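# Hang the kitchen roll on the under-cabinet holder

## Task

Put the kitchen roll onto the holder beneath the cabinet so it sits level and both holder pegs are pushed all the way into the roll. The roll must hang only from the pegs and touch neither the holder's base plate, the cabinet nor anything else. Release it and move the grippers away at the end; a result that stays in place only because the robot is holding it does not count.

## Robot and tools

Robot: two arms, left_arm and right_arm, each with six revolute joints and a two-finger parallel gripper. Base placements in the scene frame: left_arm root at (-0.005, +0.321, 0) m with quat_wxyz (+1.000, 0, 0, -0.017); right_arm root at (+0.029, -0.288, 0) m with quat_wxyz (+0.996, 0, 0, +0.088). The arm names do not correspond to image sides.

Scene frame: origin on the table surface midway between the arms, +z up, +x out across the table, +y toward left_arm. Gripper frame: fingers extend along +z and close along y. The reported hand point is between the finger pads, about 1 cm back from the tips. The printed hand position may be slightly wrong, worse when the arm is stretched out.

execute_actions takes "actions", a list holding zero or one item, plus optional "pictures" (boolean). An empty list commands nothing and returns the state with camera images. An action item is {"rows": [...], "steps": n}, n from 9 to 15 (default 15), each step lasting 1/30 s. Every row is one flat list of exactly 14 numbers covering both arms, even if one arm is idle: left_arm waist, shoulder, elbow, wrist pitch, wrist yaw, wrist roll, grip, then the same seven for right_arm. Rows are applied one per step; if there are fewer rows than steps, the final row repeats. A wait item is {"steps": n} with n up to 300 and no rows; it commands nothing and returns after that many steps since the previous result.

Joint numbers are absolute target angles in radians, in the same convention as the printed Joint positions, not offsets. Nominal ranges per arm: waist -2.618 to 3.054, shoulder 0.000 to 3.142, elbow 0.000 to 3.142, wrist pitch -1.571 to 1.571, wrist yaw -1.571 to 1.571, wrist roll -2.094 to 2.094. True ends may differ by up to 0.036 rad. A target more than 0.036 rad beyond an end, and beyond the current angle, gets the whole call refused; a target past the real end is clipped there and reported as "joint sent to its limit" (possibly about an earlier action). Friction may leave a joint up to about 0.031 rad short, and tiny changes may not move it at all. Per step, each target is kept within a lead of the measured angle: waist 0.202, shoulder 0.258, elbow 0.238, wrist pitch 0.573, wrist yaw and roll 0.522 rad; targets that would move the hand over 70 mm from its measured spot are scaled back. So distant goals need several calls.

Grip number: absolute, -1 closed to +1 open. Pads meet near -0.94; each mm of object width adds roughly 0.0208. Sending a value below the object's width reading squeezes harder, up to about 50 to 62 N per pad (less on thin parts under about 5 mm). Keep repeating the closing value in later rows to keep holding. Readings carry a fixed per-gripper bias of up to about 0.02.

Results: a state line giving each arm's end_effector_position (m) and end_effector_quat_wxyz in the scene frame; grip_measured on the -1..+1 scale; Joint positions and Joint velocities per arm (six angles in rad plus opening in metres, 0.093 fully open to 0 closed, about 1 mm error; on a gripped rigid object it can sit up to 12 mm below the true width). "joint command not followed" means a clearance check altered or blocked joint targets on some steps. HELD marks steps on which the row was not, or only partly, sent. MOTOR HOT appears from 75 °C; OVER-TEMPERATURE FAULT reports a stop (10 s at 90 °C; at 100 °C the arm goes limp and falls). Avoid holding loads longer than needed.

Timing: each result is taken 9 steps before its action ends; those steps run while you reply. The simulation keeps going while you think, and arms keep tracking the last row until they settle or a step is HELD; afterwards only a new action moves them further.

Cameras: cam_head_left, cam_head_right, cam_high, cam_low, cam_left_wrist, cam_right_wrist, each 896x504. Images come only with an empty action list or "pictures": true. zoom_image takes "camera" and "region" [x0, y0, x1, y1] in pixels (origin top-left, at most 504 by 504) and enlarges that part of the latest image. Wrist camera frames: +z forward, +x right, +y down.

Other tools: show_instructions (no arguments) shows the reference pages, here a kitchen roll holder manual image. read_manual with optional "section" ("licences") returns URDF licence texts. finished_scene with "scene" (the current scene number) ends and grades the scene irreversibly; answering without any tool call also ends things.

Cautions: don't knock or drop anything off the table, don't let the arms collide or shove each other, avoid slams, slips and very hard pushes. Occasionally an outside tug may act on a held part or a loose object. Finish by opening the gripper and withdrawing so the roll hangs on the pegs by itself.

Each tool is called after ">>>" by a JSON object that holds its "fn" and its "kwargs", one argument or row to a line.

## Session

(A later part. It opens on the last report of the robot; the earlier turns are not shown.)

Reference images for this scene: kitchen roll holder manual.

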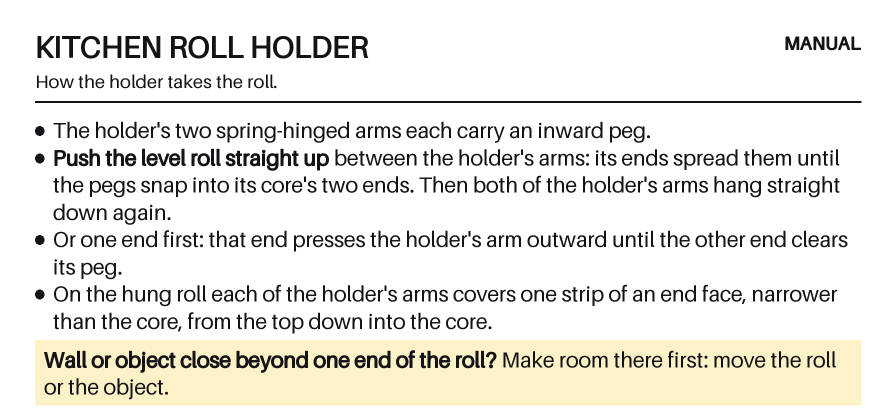

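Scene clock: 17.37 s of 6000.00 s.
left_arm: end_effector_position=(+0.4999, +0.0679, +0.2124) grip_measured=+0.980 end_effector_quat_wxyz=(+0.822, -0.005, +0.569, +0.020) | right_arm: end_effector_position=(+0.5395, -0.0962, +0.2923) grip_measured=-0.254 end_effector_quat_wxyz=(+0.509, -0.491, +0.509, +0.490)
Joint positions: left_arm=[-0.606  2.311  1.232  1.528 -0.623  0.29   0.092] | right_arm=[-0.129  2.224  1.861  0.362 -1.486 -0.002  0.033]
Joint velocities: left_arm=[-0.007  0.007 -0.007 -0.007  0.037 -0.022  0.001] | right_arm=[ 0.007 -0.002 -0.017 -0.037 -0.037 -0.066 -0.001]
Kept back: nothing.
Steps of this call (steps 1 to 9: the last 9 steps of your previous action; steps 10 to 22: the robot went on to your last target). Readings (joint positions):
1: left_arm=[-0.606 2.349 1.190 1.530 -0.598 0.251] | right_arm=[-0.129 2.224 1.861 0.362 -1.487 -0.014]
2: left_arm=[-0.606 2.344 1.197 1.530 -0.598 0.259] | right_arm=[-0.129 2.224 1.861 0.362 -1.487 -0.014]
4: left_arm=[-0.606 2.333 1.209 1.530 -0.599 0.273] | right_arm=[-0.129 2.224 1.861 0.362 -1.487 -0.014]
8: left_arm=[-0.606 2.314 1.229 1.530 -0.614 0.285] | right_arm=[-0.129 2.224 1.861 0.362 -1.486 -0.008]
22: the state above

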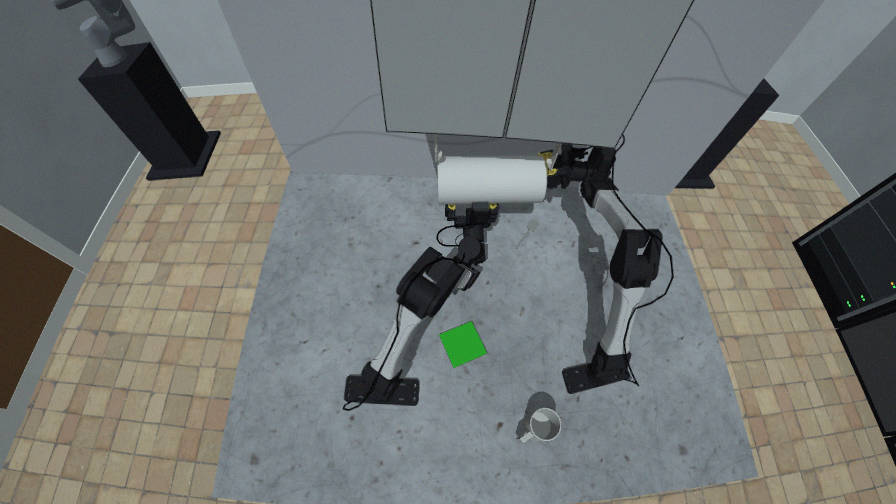

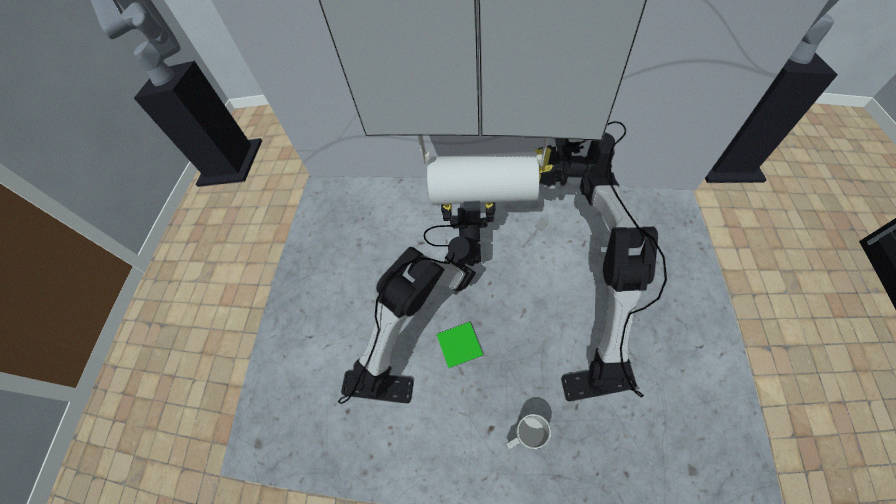

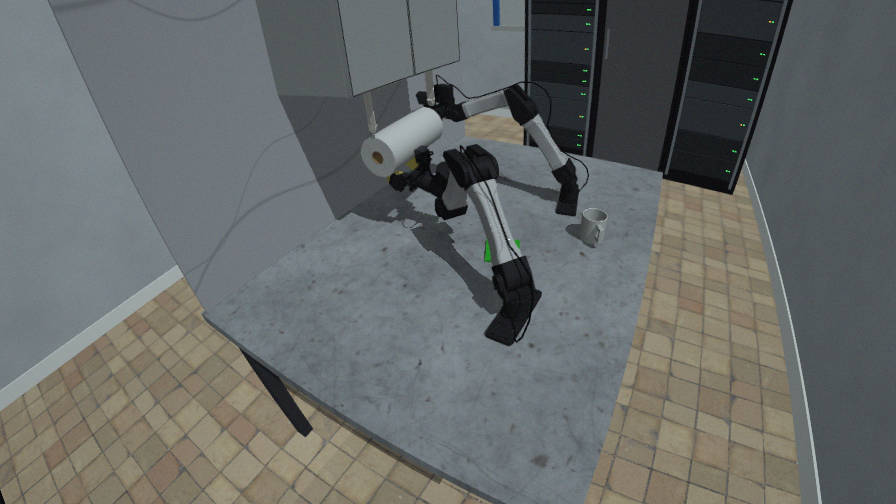

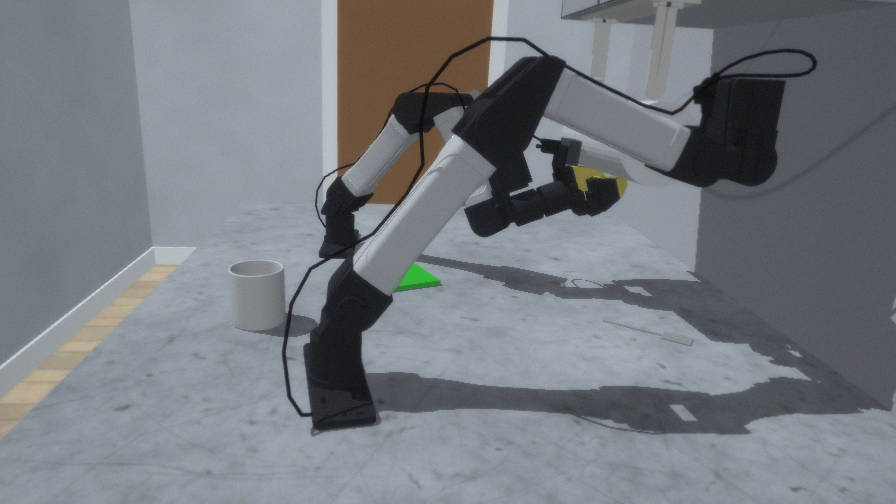

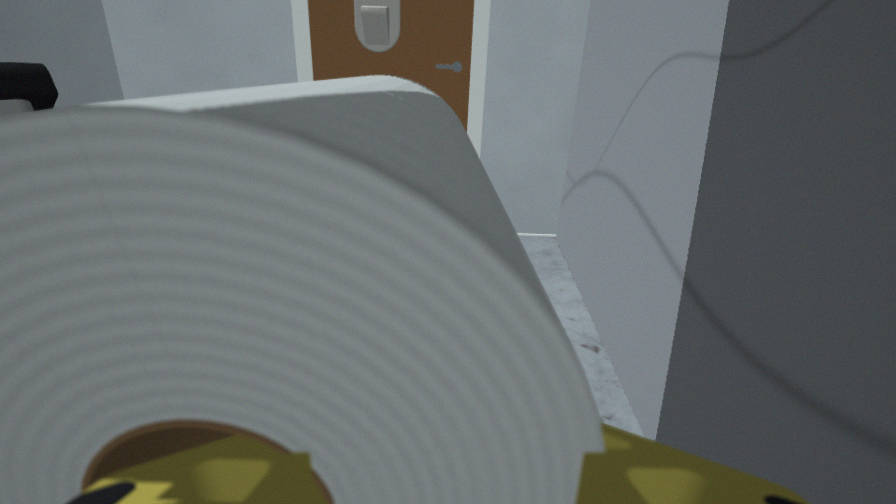

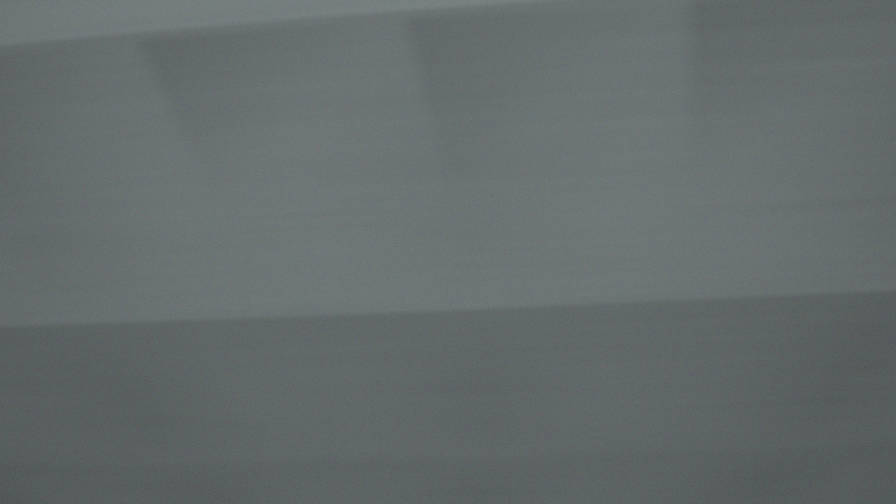

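>>> {"fn": "execute_actions", "kwargs": {
  "actions": [
    {"rows":[[-0.614,2.28,1.266,1.55,-0.6,0.32,1,-0.13,2.21,1.888,0.36,-1.48,0,-0.35],[-0.614,2.275,1.27,1.55,-0.6,0.325,1,-0.13,2.21,1.888,0.36,-1.48,0,-0.35],[-0.614,2.27,1.274,1.55,-0.6,0.33,1,-0.13,2.206,1.892,0.355,-1.48,0,-0.35],[-0.614,2.265,1.278,1.55,-0.6,0.335,1,-0.13,2.202,1.896,0.348,-1.48,0,-0.35],[-0.614,2.26,1.282,1.55,-0.6,0.34,1,-0.13,2.198,1.9,0.341,-1.48,0,-0.35],[-0.614,2.255,1.286,1.55,-0.6,0.345,1,-0.13,2.194,1.905,0.334,-1.48,0,-0.35],[-0.614,2.25,1.29,1.55,-0.6,0.35,1,-0.13,2.19,1.91,0.327,-1.48,0,-0.35],[-0.614,2.245,1.294,1.55,-0.6,0.355,1,-0.13,2.186,1.915,0.32,-1.48,0,-0.35],[-0.614,2.24,1.298,1.55,-0.6,0.36,1,-0.13,2.182,1.92,0.31,-1.48,0,-0.35],[-0.614,2.235,1.302,1.55,-0.6,0.36,1,-0.13,2.178,1.925,0.3,-1.48,0,-0.35],[-0.614,2.23,1.306,1.55,-0.6,0.36,1,-0.13,2.174,1.93,0.29,-1.48,0,-0.35]]}
  ]
}}

>>> {"fn": "execute_actions", "kwargs": {
  "actions": [
    {"steps":20}
  ],
  "pictures": true
}}

Scene clock: 18.23 s of 6000.00 s.
left_arm: end_effector_position=(+0.5006, +0.0680, +0.2169) grip_measured=+0.980 end_effector_quat_wxyz=(+0.823, -0.004, +0.567, +0.027) | right_arm: end_effector_position=(+0.5396, -0.0962, +0.2965) grip_measured=-0.254 end_effector_quat_wxyz=(+0.511, -0.492, +0.507, +0.489)
Joint positions: left_arm=[-0.606  2.306  1.241  1.523 -0.627  0.307  0.092] | right_arm=[-0.129  2.222  1.874  0.354 -1.487 -0.001  0.033]
Joint velocities: left_arm=[-0.017 -0.115  0.11   0.007 -0.11   0.081  0.001] | right_arm=[-0.002 -0.037  0.115 -0.051 -0.037  0.037 -0.   ]
Steps of this call (steps 1 to 15: the robot went on to your last target; steps 16 to 20: nothing new was sent; steps 21 to 26: the first 6 steps of this action). Readings (joint positions):
21: left_arm=[-0.606 2.311 1.232 1.528 -0.623 0.292] | right_arm=[-0.129 2.224 1.861 0.362 -1.486 -0.002]
22: left_arm=[-0.606 2.311 1.232 1.528 -0.624 0.294] | right_arm=[-0.129 2.224 1.861 0.362 -1.486 -0.002]
24: left_arm=[-0.606 2.310 1.234 1.527 -0.624 0.300] | right_arm=[-0.129 2.224 1.865 0.360 -1.487 -0.001]
26: the state above

Scene clock: 18.90 s of 6000.00 s.
left_arm: end_effector_position=(+0.5004, +0.0697, +0.2421) grip_measured=+0.980 end_effector_quat_wxyz=(+0.832, -0.013, +0.553, +0.032) | right_arm: end_effector_position=(+0.5346, -0.0965, +0.3193) grip_measured=-0.254 end_effector_quat_wxyz=(+0.517, -0.497, +0.502, +0.483)
Joint positions: left_arm=[-0.606  2.27   1.267  1.506 -0.636  0.331  0.092] | right_arm=[-0.129  2.191  1.908  0.307 -1.485 -0.006  0.033]
Joint velocities: left_arm=[ 0.002  0.007  0.002 -0.066 -0.051  0.007  0.001] | right_arm=[ 0.017  0.012 -0.002 -0.051  0.007 -0.007 -0.   ]
Kept back: nothing.
Steps of this call (steps 1 to 9: the last 9 steps of your previous action; steps 10 to 20: the robot went on to your last target). Readings (joint positions):
1: left_arm=[-0.606 2.302 1.245 1.521 -0.628 0.311] | right_arm=[-0.129 2.220 1.878 0.350 -1.487 -0.001]
2: left_arm=[-0.606 2.297 1.250 1.521 -0.630 0.315] | right_arm=[-0.129 2.216 1.883 0.345 -1.487 -0.000]
4: left_arm=[-0.606 2.285 1.259 1.520 -0.632 0.323] | right_arm=[-0.129 2.206 1.895 0.335 -1.487 -0.000]
8: left_arm=[-0.606 2.270 1.267 1.509 -0.633 0.327] | right_arm=[-0.129 2.191 1.908 0.317 -1.485 -0.002]
20: the state above

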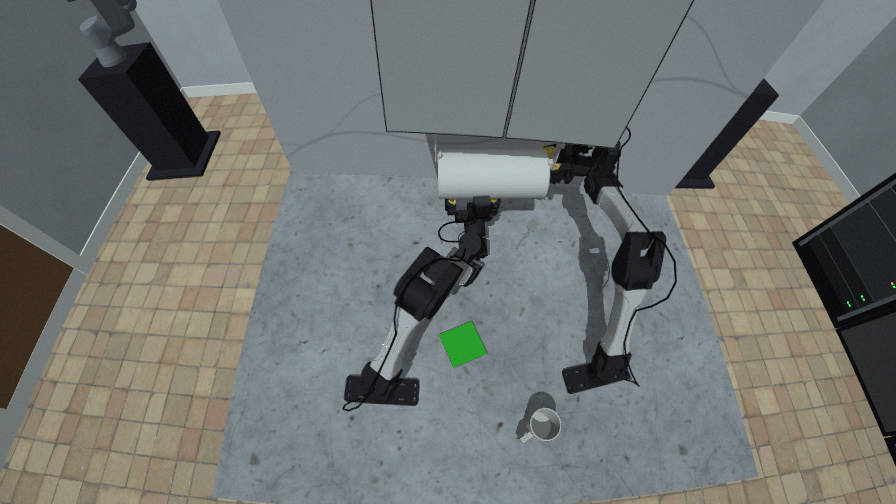

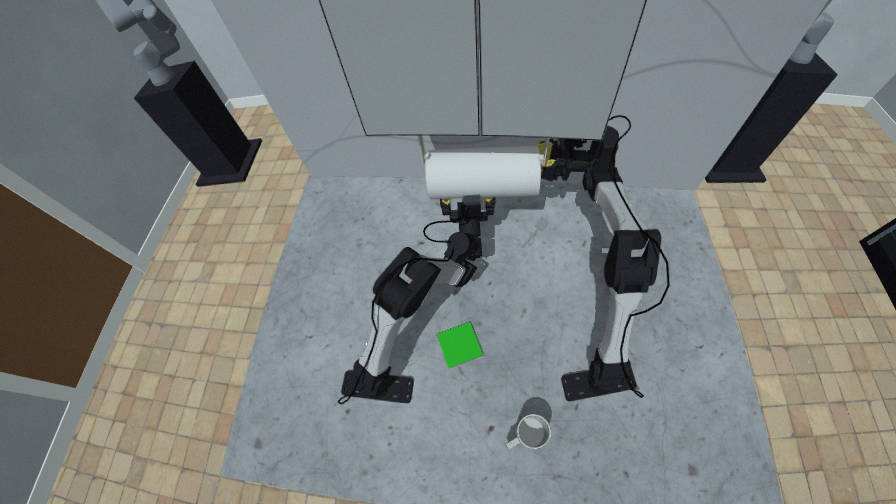

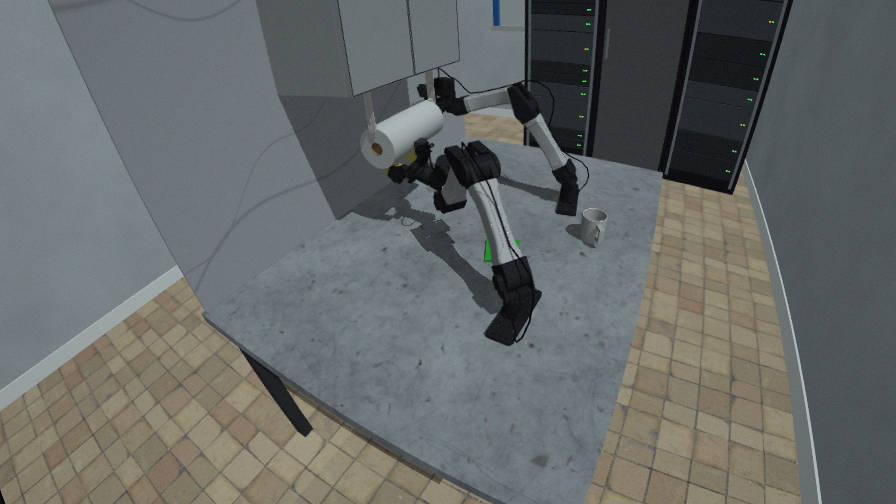

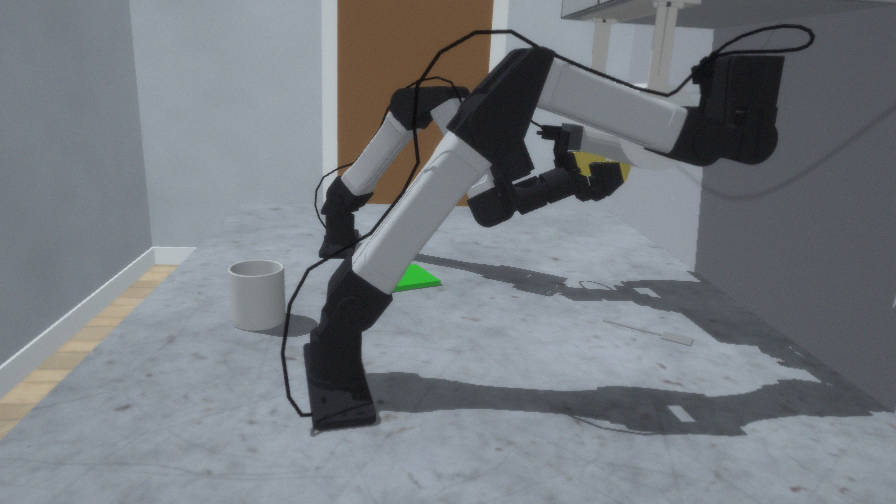

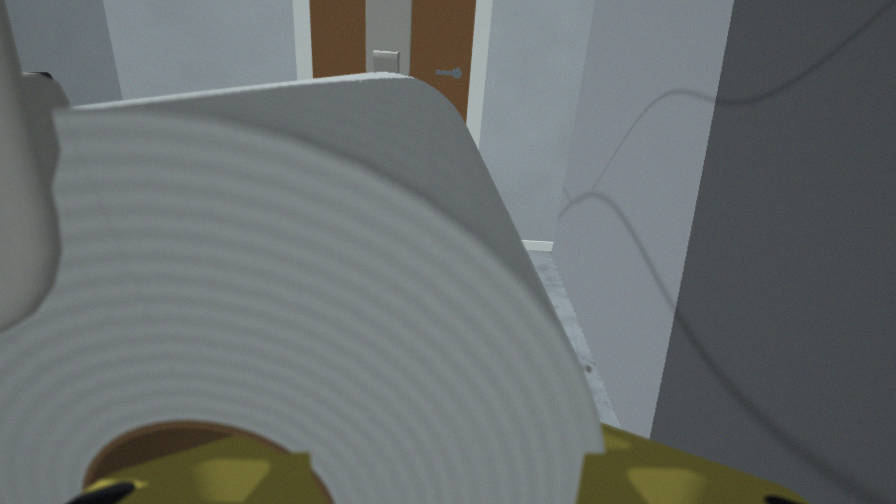

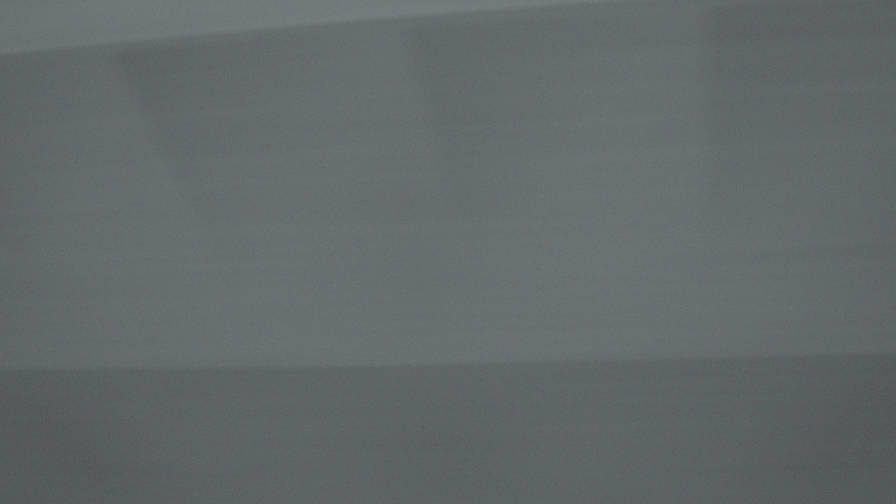

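>>> {"fn": "execute_actions", "kwargs": {
  "actions": [
    {"rows":[[-0.614,2.224,1.31,1.55,-0.6,0.37,1,-0.13,2.17,1.93,0.29,-1.47,0,-0.35],[-0.614,2.218,1.314,1.55,-0.6,0.38,1,-0.13,2.166,1.93,0.29,-1.47,0,-0.35],[-0.614,2.212,1.318,1.55,-0.6,0.39,1,-0.13,2.162,1.93,0.29,-1.47,0,-0.35],[-0.614,2.206,1.322,1.55,-0.6,0.4,1,-0.13,2.158,1.93,0.29,-1.47,0,-0.35],[-0.614,2.2,1.326,1.55,-0.6,0.41,1,-0.13,2.154,1.93,0.29,-1.47,0,-0.35],[-0.614,2.194,1.33,1.55,-0.6,0.42,1,-0.13,2.15,1.93,0.29,-1.47,0,-0.35],[-0.614,2.188,1.334,1.55,-0.6,0.42,1,-0.13,2.146,1.93,0.29,-1.47,0,-0.35],[-0.614,2.182,1.338,1.55,-0.6,0.42,1,-0.13,2.142,1.93,0.29,-1.47,0,-0.35],[-0.614,2.176,1.342,1.55,-0.6,0.42,1,-0.13,2.14,1.93,0.29,-1.47,0,-0.35]]}
  ]
}}

>>> {"fn": "execute_actions", "kwargs": {
  "actions": [
    {"steps":22}
  ],
  "pictures": true
}}

Scene clock: 19.60 s of 6000.00 s.
left_arm: end_effector_position=(+0.5011, +0.0704, +0.2451) grip_measured=+0.980 end_effector_quat_wxyz=(+0.831, -0.008, +0.555, +0.044) | right_arm: end_effector_position=(+0.5341, -0.0966, +0.3210) grip_measured=-0.254 end_effector_quat_wxyz=(+0.518, -0.496, +0.503, +0.483)
Joint positions: left_arm=[-0.606  2.263  1.272  1.492 -0.643  0.355  0.092] | right_arm=[-0.129  2.187  1.908  0.301 -1.482 -0.007  0.033]
Joint velocities: left_arm=[-0.007 -0.061  0.105 -0.183 -0.066  0.183  0.001] | right_arm=[ 0.012 -0.007  0.007 -0.125  0.007  0.022  0.   ]
Steps of this call (steps 1 to 15: the robot went on to your last target; steps 16 to 21: the first 6 steps of this action). Readings (joint positions):
16: left_arm=[-0.606 2.270 1.267 1.506 -0.636 0.333] | right_arm=[-0.129 2.191 1.908 0.307 -1.485 -0.006]
17: left_arm=[-0.606 2.270 1.267 1.506 -0.636 0.336] | right_arm=[-0.129 2.191 1.908 0.307 -1.485 -0.006]
19: left_arm=[-0.606 2.267 1.267 1.501 -0.638 0.345] | right_arm=[-0.129 2.190 1.908 0.306 -1.485 -0.006]
21: the state above

Scene clock: 20.33 s of 6000.00 s.
left_arm: end_effector_position=(+0.4993, +0.0726, +0.2735) grip_measured=+0.980 end_effector_quat_wxyz=(+0.840, -0.013, +0.539, +0.053) | right_arm: end_effector_position=(+0.5277, -0.0972, +0.3418) grip_measured=-0.254 end_effector_quat_wxyz=(+0.529, -0.500, +0.497, +0.472)
Joint positions: left_arm=[-0.606  2.222  1.3    1.474 -0.648  0.394  0.092] | right_arm=[-0.129  2.148  1.914  0.293 -1.47  -0.     0.033]
Joint velocities: left_arm=[-0.012 -0.002 -0.017 -0.022  0.037 -0.022 -0.   ] | right_arm=[ 0.002 -0.012  0.002 -0.051  0.007 -0.022  0.001]
Kept back: nothing.
Steps of this call (steps 1 to 9: the last 9 steps of your previous action; steps 10 to 22: the robot went on to your last target). Readings (joint positions):
1: left_arm=[-0.606 2.260 1.276 1.487 -0.646 0.360] | right_arm=[-0.129 2.186 1.908 0.299 -1.481 -0.007]
2: left_arm=[-0.606 2.256 1.279 1.483 -0.649 0.363] | right_arm=[-0.129 2.184 1.908 0.297 -1.480 -0.007]
4: left_arm=[-0.606 2.248 1.284 1.474 -0.655 0.366] | right_arm=[-0.129 2.180 1.908 0.292 -1.477 -0.007]
8: left_arm=[-0.606 2.230 1.295 1.473 -0.653 0.384] | right_arm=[-0.129 2.158 1.908 0.292 -1.471 0.001]
22: the state above

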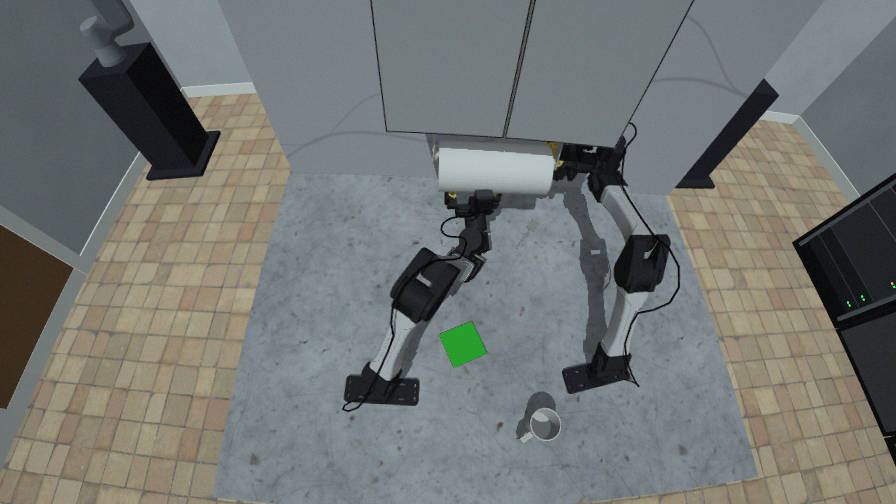

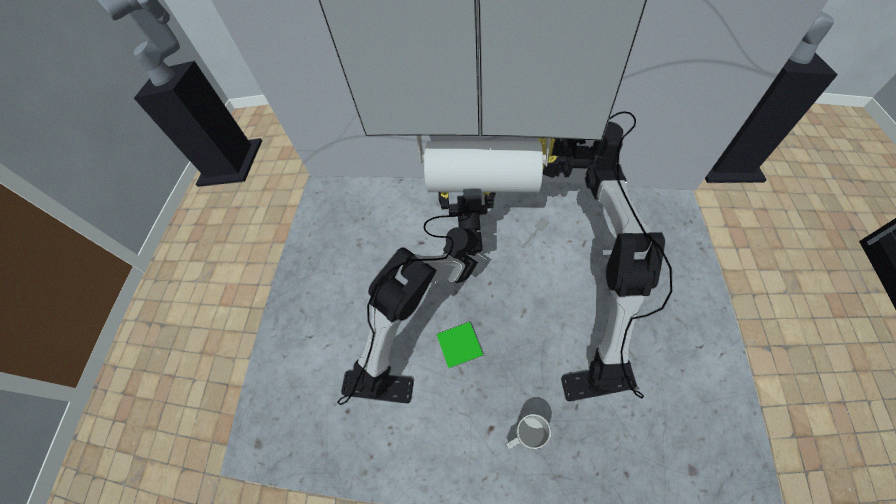

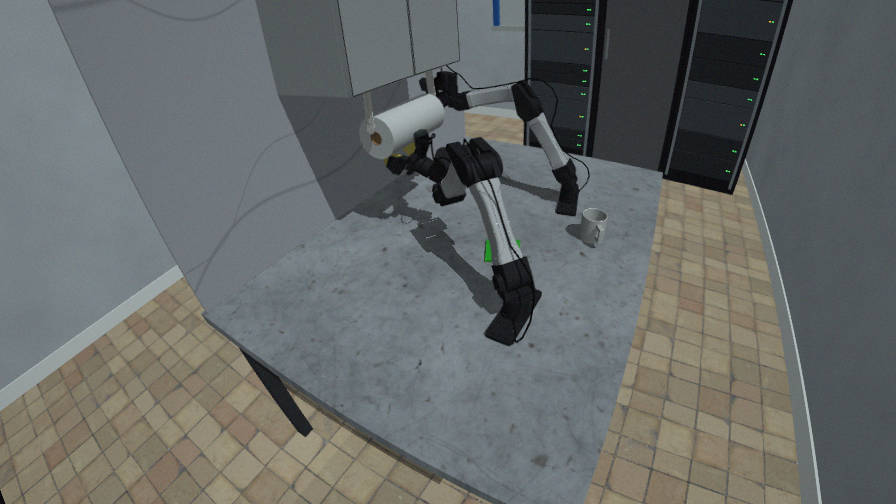

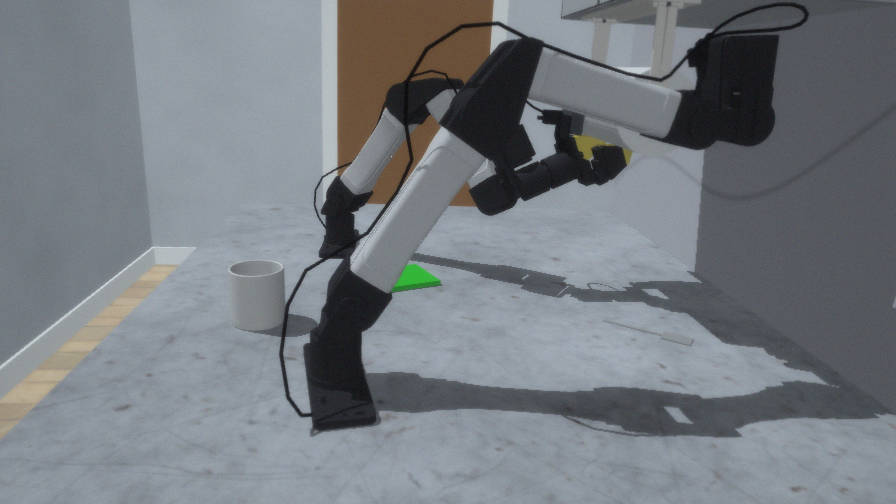

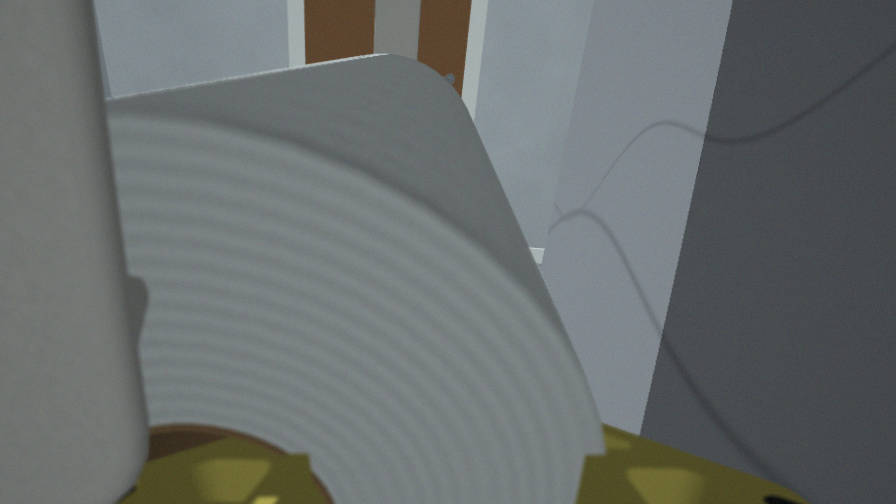

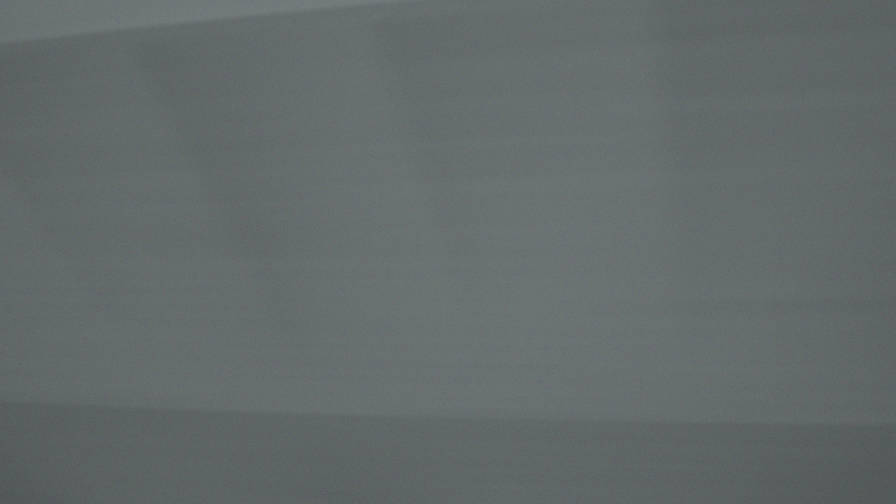

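>>> {"fn": "execute_actions", "kwargs": {
  "actions": [
    {"rows":[[-0.614,2.19,1.33,1.53,-0.64,0.39,1,-0.13,2.15,1.915,0.29,-1.47,0,-0.1],[-0.614,2.19,1.33,1.53,-0.64,0.39,1,-0.13,2.15,1.915,0.29,-1.47,0,0.03],[-0.614,2.19,1.33,1.53,-0.64,0.39,1,-0.13,2.15,1.915,0.29,-1.47,0,0.13],[-0.614,2.19,1.33,1.53,-0.64,0.39,1,-0.13,2.15,1.915,0.29,-1.47,0,0.18],[-0.614,2.19,1.33,1.53,-0.64,0.39,1,-0.14,2.15,1.915,0.29,-1.48,0,0.18],[-0.614,2.19,1.33,1.53,-0.64,0.39,1,-0.15,2.15,1.915,0.29,-1.49,0,0.18],[-0.614,2.19,1.33,1.53,-0.64,0.39,1,-0.16,2.15,1.915,0.29,-1.5,0,0.18],[-0.614,2.19,1.33,1.53,-0.64,0.39,1,-0.175,2.15,1.915,0.29,-1.515,0,0.18],[-0.614,2.19,1.33,1.53,-0.64,0.39,1,-0.19,2.15,1.915,0.29,-1.53,0,0.18],[-0.614,2.19,1.33,1.53,-0.64,0.39,1,-0.205,2.15,1.915,0.29,-1.545,0,0.18],[-0.614,2.19,1.33,1.53,-0.64,0.39,1,-0.22,2.15,1.915,0.29,-1.55,0,0.18],[-0.614,2.19,1.33,1.53,-0.64,0.39,1,-0.24,2.15,1.915,0.29,-1.55,0,0.18],[-0.614,2.19,1.33,1.53,-0.64,0.39,1,-0.26,2.15,1.915,0.29,-1.55,0,0.18],[-0.614,2.19,1.33,1.53,-0.64,0.39,1,-0.28,2.15,1.915,0.29,-1.55,0,0.18],[-0.614,2.19,1.33,1.53,-0.64,0.39,1,-0.3,2.15,1.915,0.29,-1.55,0,0.18]]}
  ]
}}

>>> {"fn": "execute_actions", "kwargs": {
  "actions": [
    {"rows":[[-0.614,2.188,1.335,1.53,-0.64,0.39,1,-0.3,2.15,1.915,0.29,-1.55,0,0.18],[-0.614,2.186,1.34,1.53,-0.64,0.39,1,-0.3,2.15,1.915,0.29,-1.55,0,0.18],[-0.614,2.184,1.345,1.53,-0.64,0.39,1,-0.3,2.15,1.915,0.29,-1.55,0,0.18],[-0.614,2.182,1.35,1.53,-0.64,0.39,1,-0.3,2.15,1.915,0.29,-1.55,0,0.18],[-0.614,2.18,1.355,1.53,-0.64,0.39,1,-0.3,2.15,1.915,0.29,-1.55,0,0.18],[-0.614,2.178,1.36,1.53,-0.64,0.39,1,-0.3,2.15,1.915,0.29,-1.55,0,0.18],[-0.614,2.176,1.365,1.53,-0.64,0.39,1,-0.3,2.15,1.915,0.29,-1.55,0,0.18],[-0.614,2.174,1.37,1.53,-0.64,0.39,1,-0.3,2.15,1.915,0.29,-1.55,0,0.18],[-0.614,2.172,1.375,1.53,-0.64,0.39,1,-0.3,2.15,1.915,0.29,-1.55,0,0.18],[-0.614,2.17,1.38,1.53,-0.64,0.39,1,-0.3,2.15,1.915,0.29,-1.55,0,0.18],[-0.614,2.168,1.385,1.53,-0.64,0.39,1,-0.3,2.15,1.915,0.29,-1.55,0,0.18],[-0.614,2.166,1.39,1.53,-0.64,0.39,1,-0.3,2.15,1.915,0.29,-1.55,0,0.18],[-0.614,2.163,1.395,1.53,-0.64,0.39,1,-0.3,2.15,1.915,0.29,-1.55,0,0.18],[-0.614,2.16,1.4,1.53,-0.64,0.39,1,-0.3,2.15,1.915,0.29,-1.55,0,0.18]]}
  ]
}}

>>> {"fn": "execute_actions", "kwargs": {
  "actions": [
    {"steps":22}
  ],
  "pictures": true
}}

Scene clock: 21.87 s of 6000.00 s.
left_arm: end_effector_position=(+0.4994, +0.0736, +0.2731) grip_measured=+0.980 end_effector_quat_wxyz=(+0.840, -0.017, +0.540, +0.053) | right_arm: end_effector_position=(+0.5288, -0.0984, +0.3419) grip_measured=+0.176 end_effector_quat_wxyz=(+0.531, -0.498, +0.499, +0.471)
Joint positions: left_arm=[-0.606  2.222  1.3    1.473 -0.655  0.391  0.092] | right_arm=[-0.132  2.148  1.914  0.293 -1.466 -0.     0.054]
Joint velocities: left_arm=[-0.007 -0.002 -0.007 -0.007 -0.007  0.007 -0.   ] | right_arm=[-0.032  0.022  0.017  0.037 -0.095  0.022  0.003]
Steps of this call (steps 1 to 15: the robot went on to your last target; steps 16 to 40: nothing new was sent; steps 41 to 46: the first 6 steps of this action). Readings (joint positions):
41: left_arm=[-0.606 2.222 1.300 1.473 -0.651 0.392] | right_arm=[-0.129 2.148 1.914 0.293 -1.469 -0.000]
42: left_arm=[-0.606 2.222 1.300 1.473 -0.653 0.391] | right_arm=[-0.129 2.148 1.914 0.293 -1.468 -0.000]
44: left_arm=[-0.606 2.222 1.300 1.473 -0.654 0.391] | right_arm=[-0.129 2.148 1.914 0.293 -1.465 -0.000]
46: the state above

Scene clock: 22.37 s of 6000.00 s.
left_arm: end_effector_position=(+0.4999, +0.0733, +0.2760) grip_measured=+0.980 end_effector_quat_wxyz=(+0.841, -0.018, +0.538, +0.052) | right_arm: end_effector_position=(+0.5435, -0.1913, +0.3411) grip_measured=+0.177 end_effector_quat_wxyz=(+0.556, -0.470, +0.527, +0.439)
Joint positions: left_arm=[-0.606  2.222  1.308  1.471 -0.655  0.391  0.092] | right_arm=[-0.317  2.148  1.914  0.293 -1.538 -0.     0.054]
Joint velocities: left_arm=[-0.007  0.002  0.149 -0.051  0.007  0.066 -0.   ] | right_arm=[-0.002  0.002 -0.002  0.081 -0.007 -0.051 -0.   ]
Steps of this call (steps 1 to 9: the last 9 steps of your previous action; steps 10 to 15: the first 6 steps of this action). Readings (joint positions):
10: left_arm=[-0.606 2.222 1.300 1.473 -0.655 0.391] | right_arm=[-0.272 2.148 1.914 0.293 -1.532 -0.000]
11: left_arm=[-0.606 2.222 1.300 1.473 -0.655 0.391] | right_arm=[-0.290 2.148 1.914 0.293 -1.533 -0.000]
13: left_arm=[-0.606 2.222 1.301 1.473 -0.655 0.391] | right_arm=[-0.313 2.148 1.914 0.293 -1.536 -0.000]
15: the state above

Scene clock: 23.10 s of 6000.00 s.
left_arm: end_effector_position=(+0.4957, +0.0738, +0.3154) grip_measured=+0.980 end_effector_quat_wxyz=(+0.860, -0.041, +0.508, +0.037) | right_arm: end_effector_position=(+0.5415, -0.1856, +0.3411) grip_measured=+0.177 end_effector_quat_wxyz=(+0.552, -0.475, +0.523, +0.443)
Joint positions: left_arm=[-0.61   2.191  1.368  1.474 -0.653  0.397  0.092] | right_arm=[-0.306  2.148  1.914  0.293 -1.544 -0.     0.054]
Joint velocities: left_arm=[ 0.007  0.012 -0.007  0.037  0.051 -0.022  0.001] | right_arm=[-0.002  0.002 -0.022 -0.022 -0.022 -0.095 -0.001]
Kept back: nothing.
Steps of this call (steps 1 to 9: the last 9 steps of your previous action; steps 10 to 22: the robot went on to your last target). Readings (joint positions):
1: left_arm=[-0.606 2.222 1.313 1.470 -0.655 0.392] | right_arm=[-0.315 2.148 1.914 0.293 -1.539 -0.000]
2: left_arm=[-0.606 2.222 1.317 1.468 -0.655 0.392] | right_arm=[-0.312 2.148 1.914 0.293 -1.540 -0.000]
4: left_arm=[-0.606 2.222 1.327 1.467 -0.656 0.393] | right_arm=[-0.308 2.148 1.914 0.293 -1.541 -0.000]
8: left_arm=[-0.606 2.219 1.346 1.463 -0.656 0.395] | right_arm=[-0.306 2.148 1.914 0.293 -1.543 -0.000]
22: the state above

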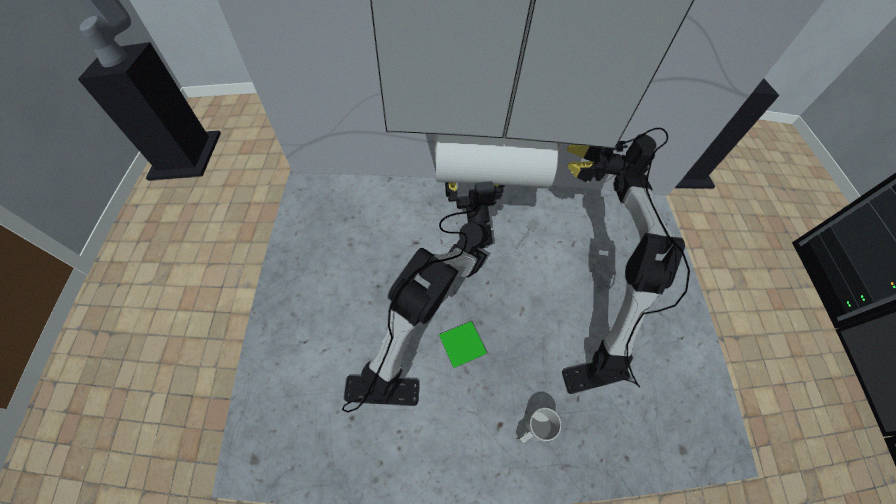

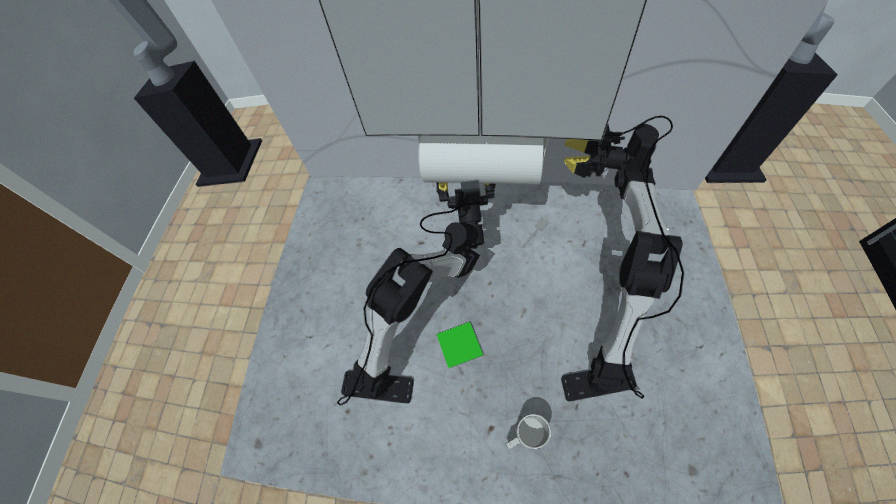

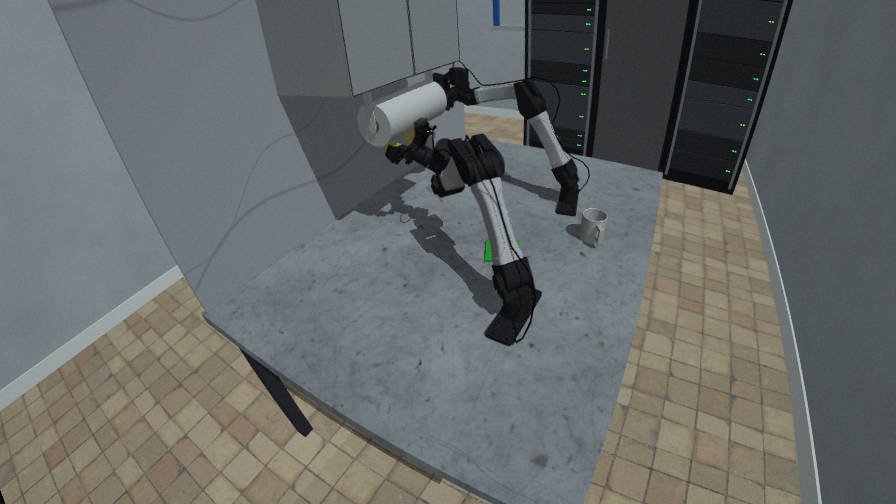

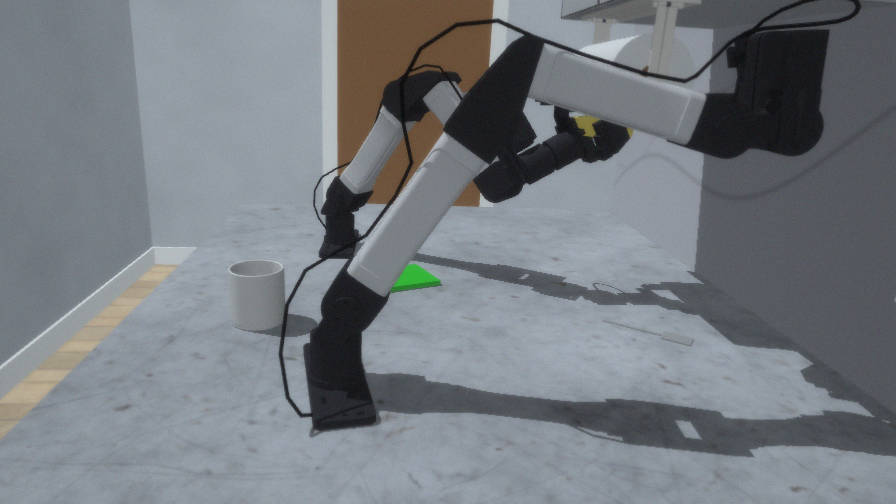

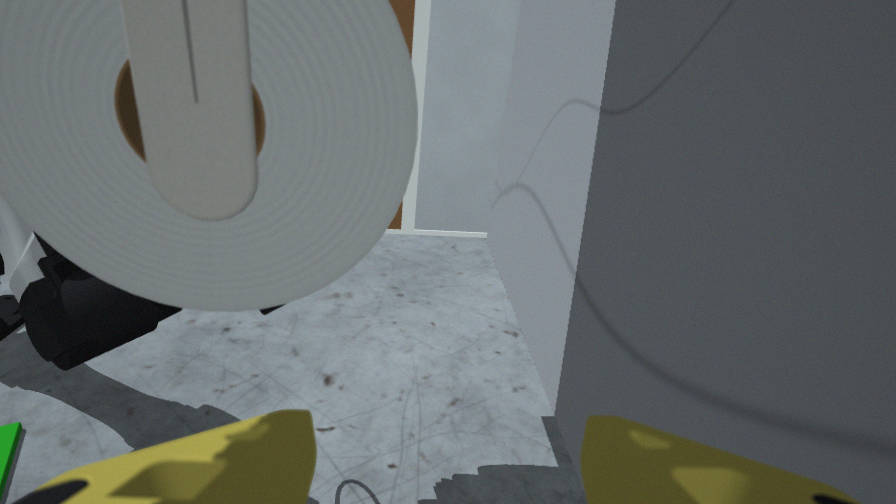

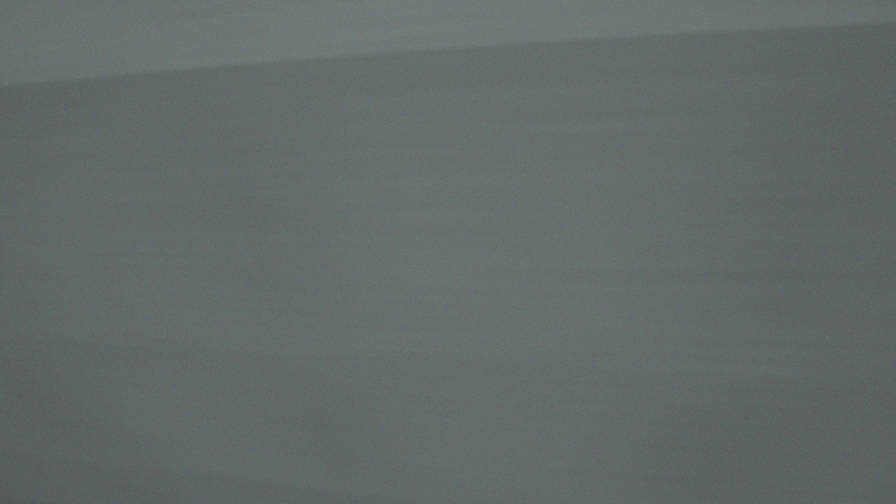

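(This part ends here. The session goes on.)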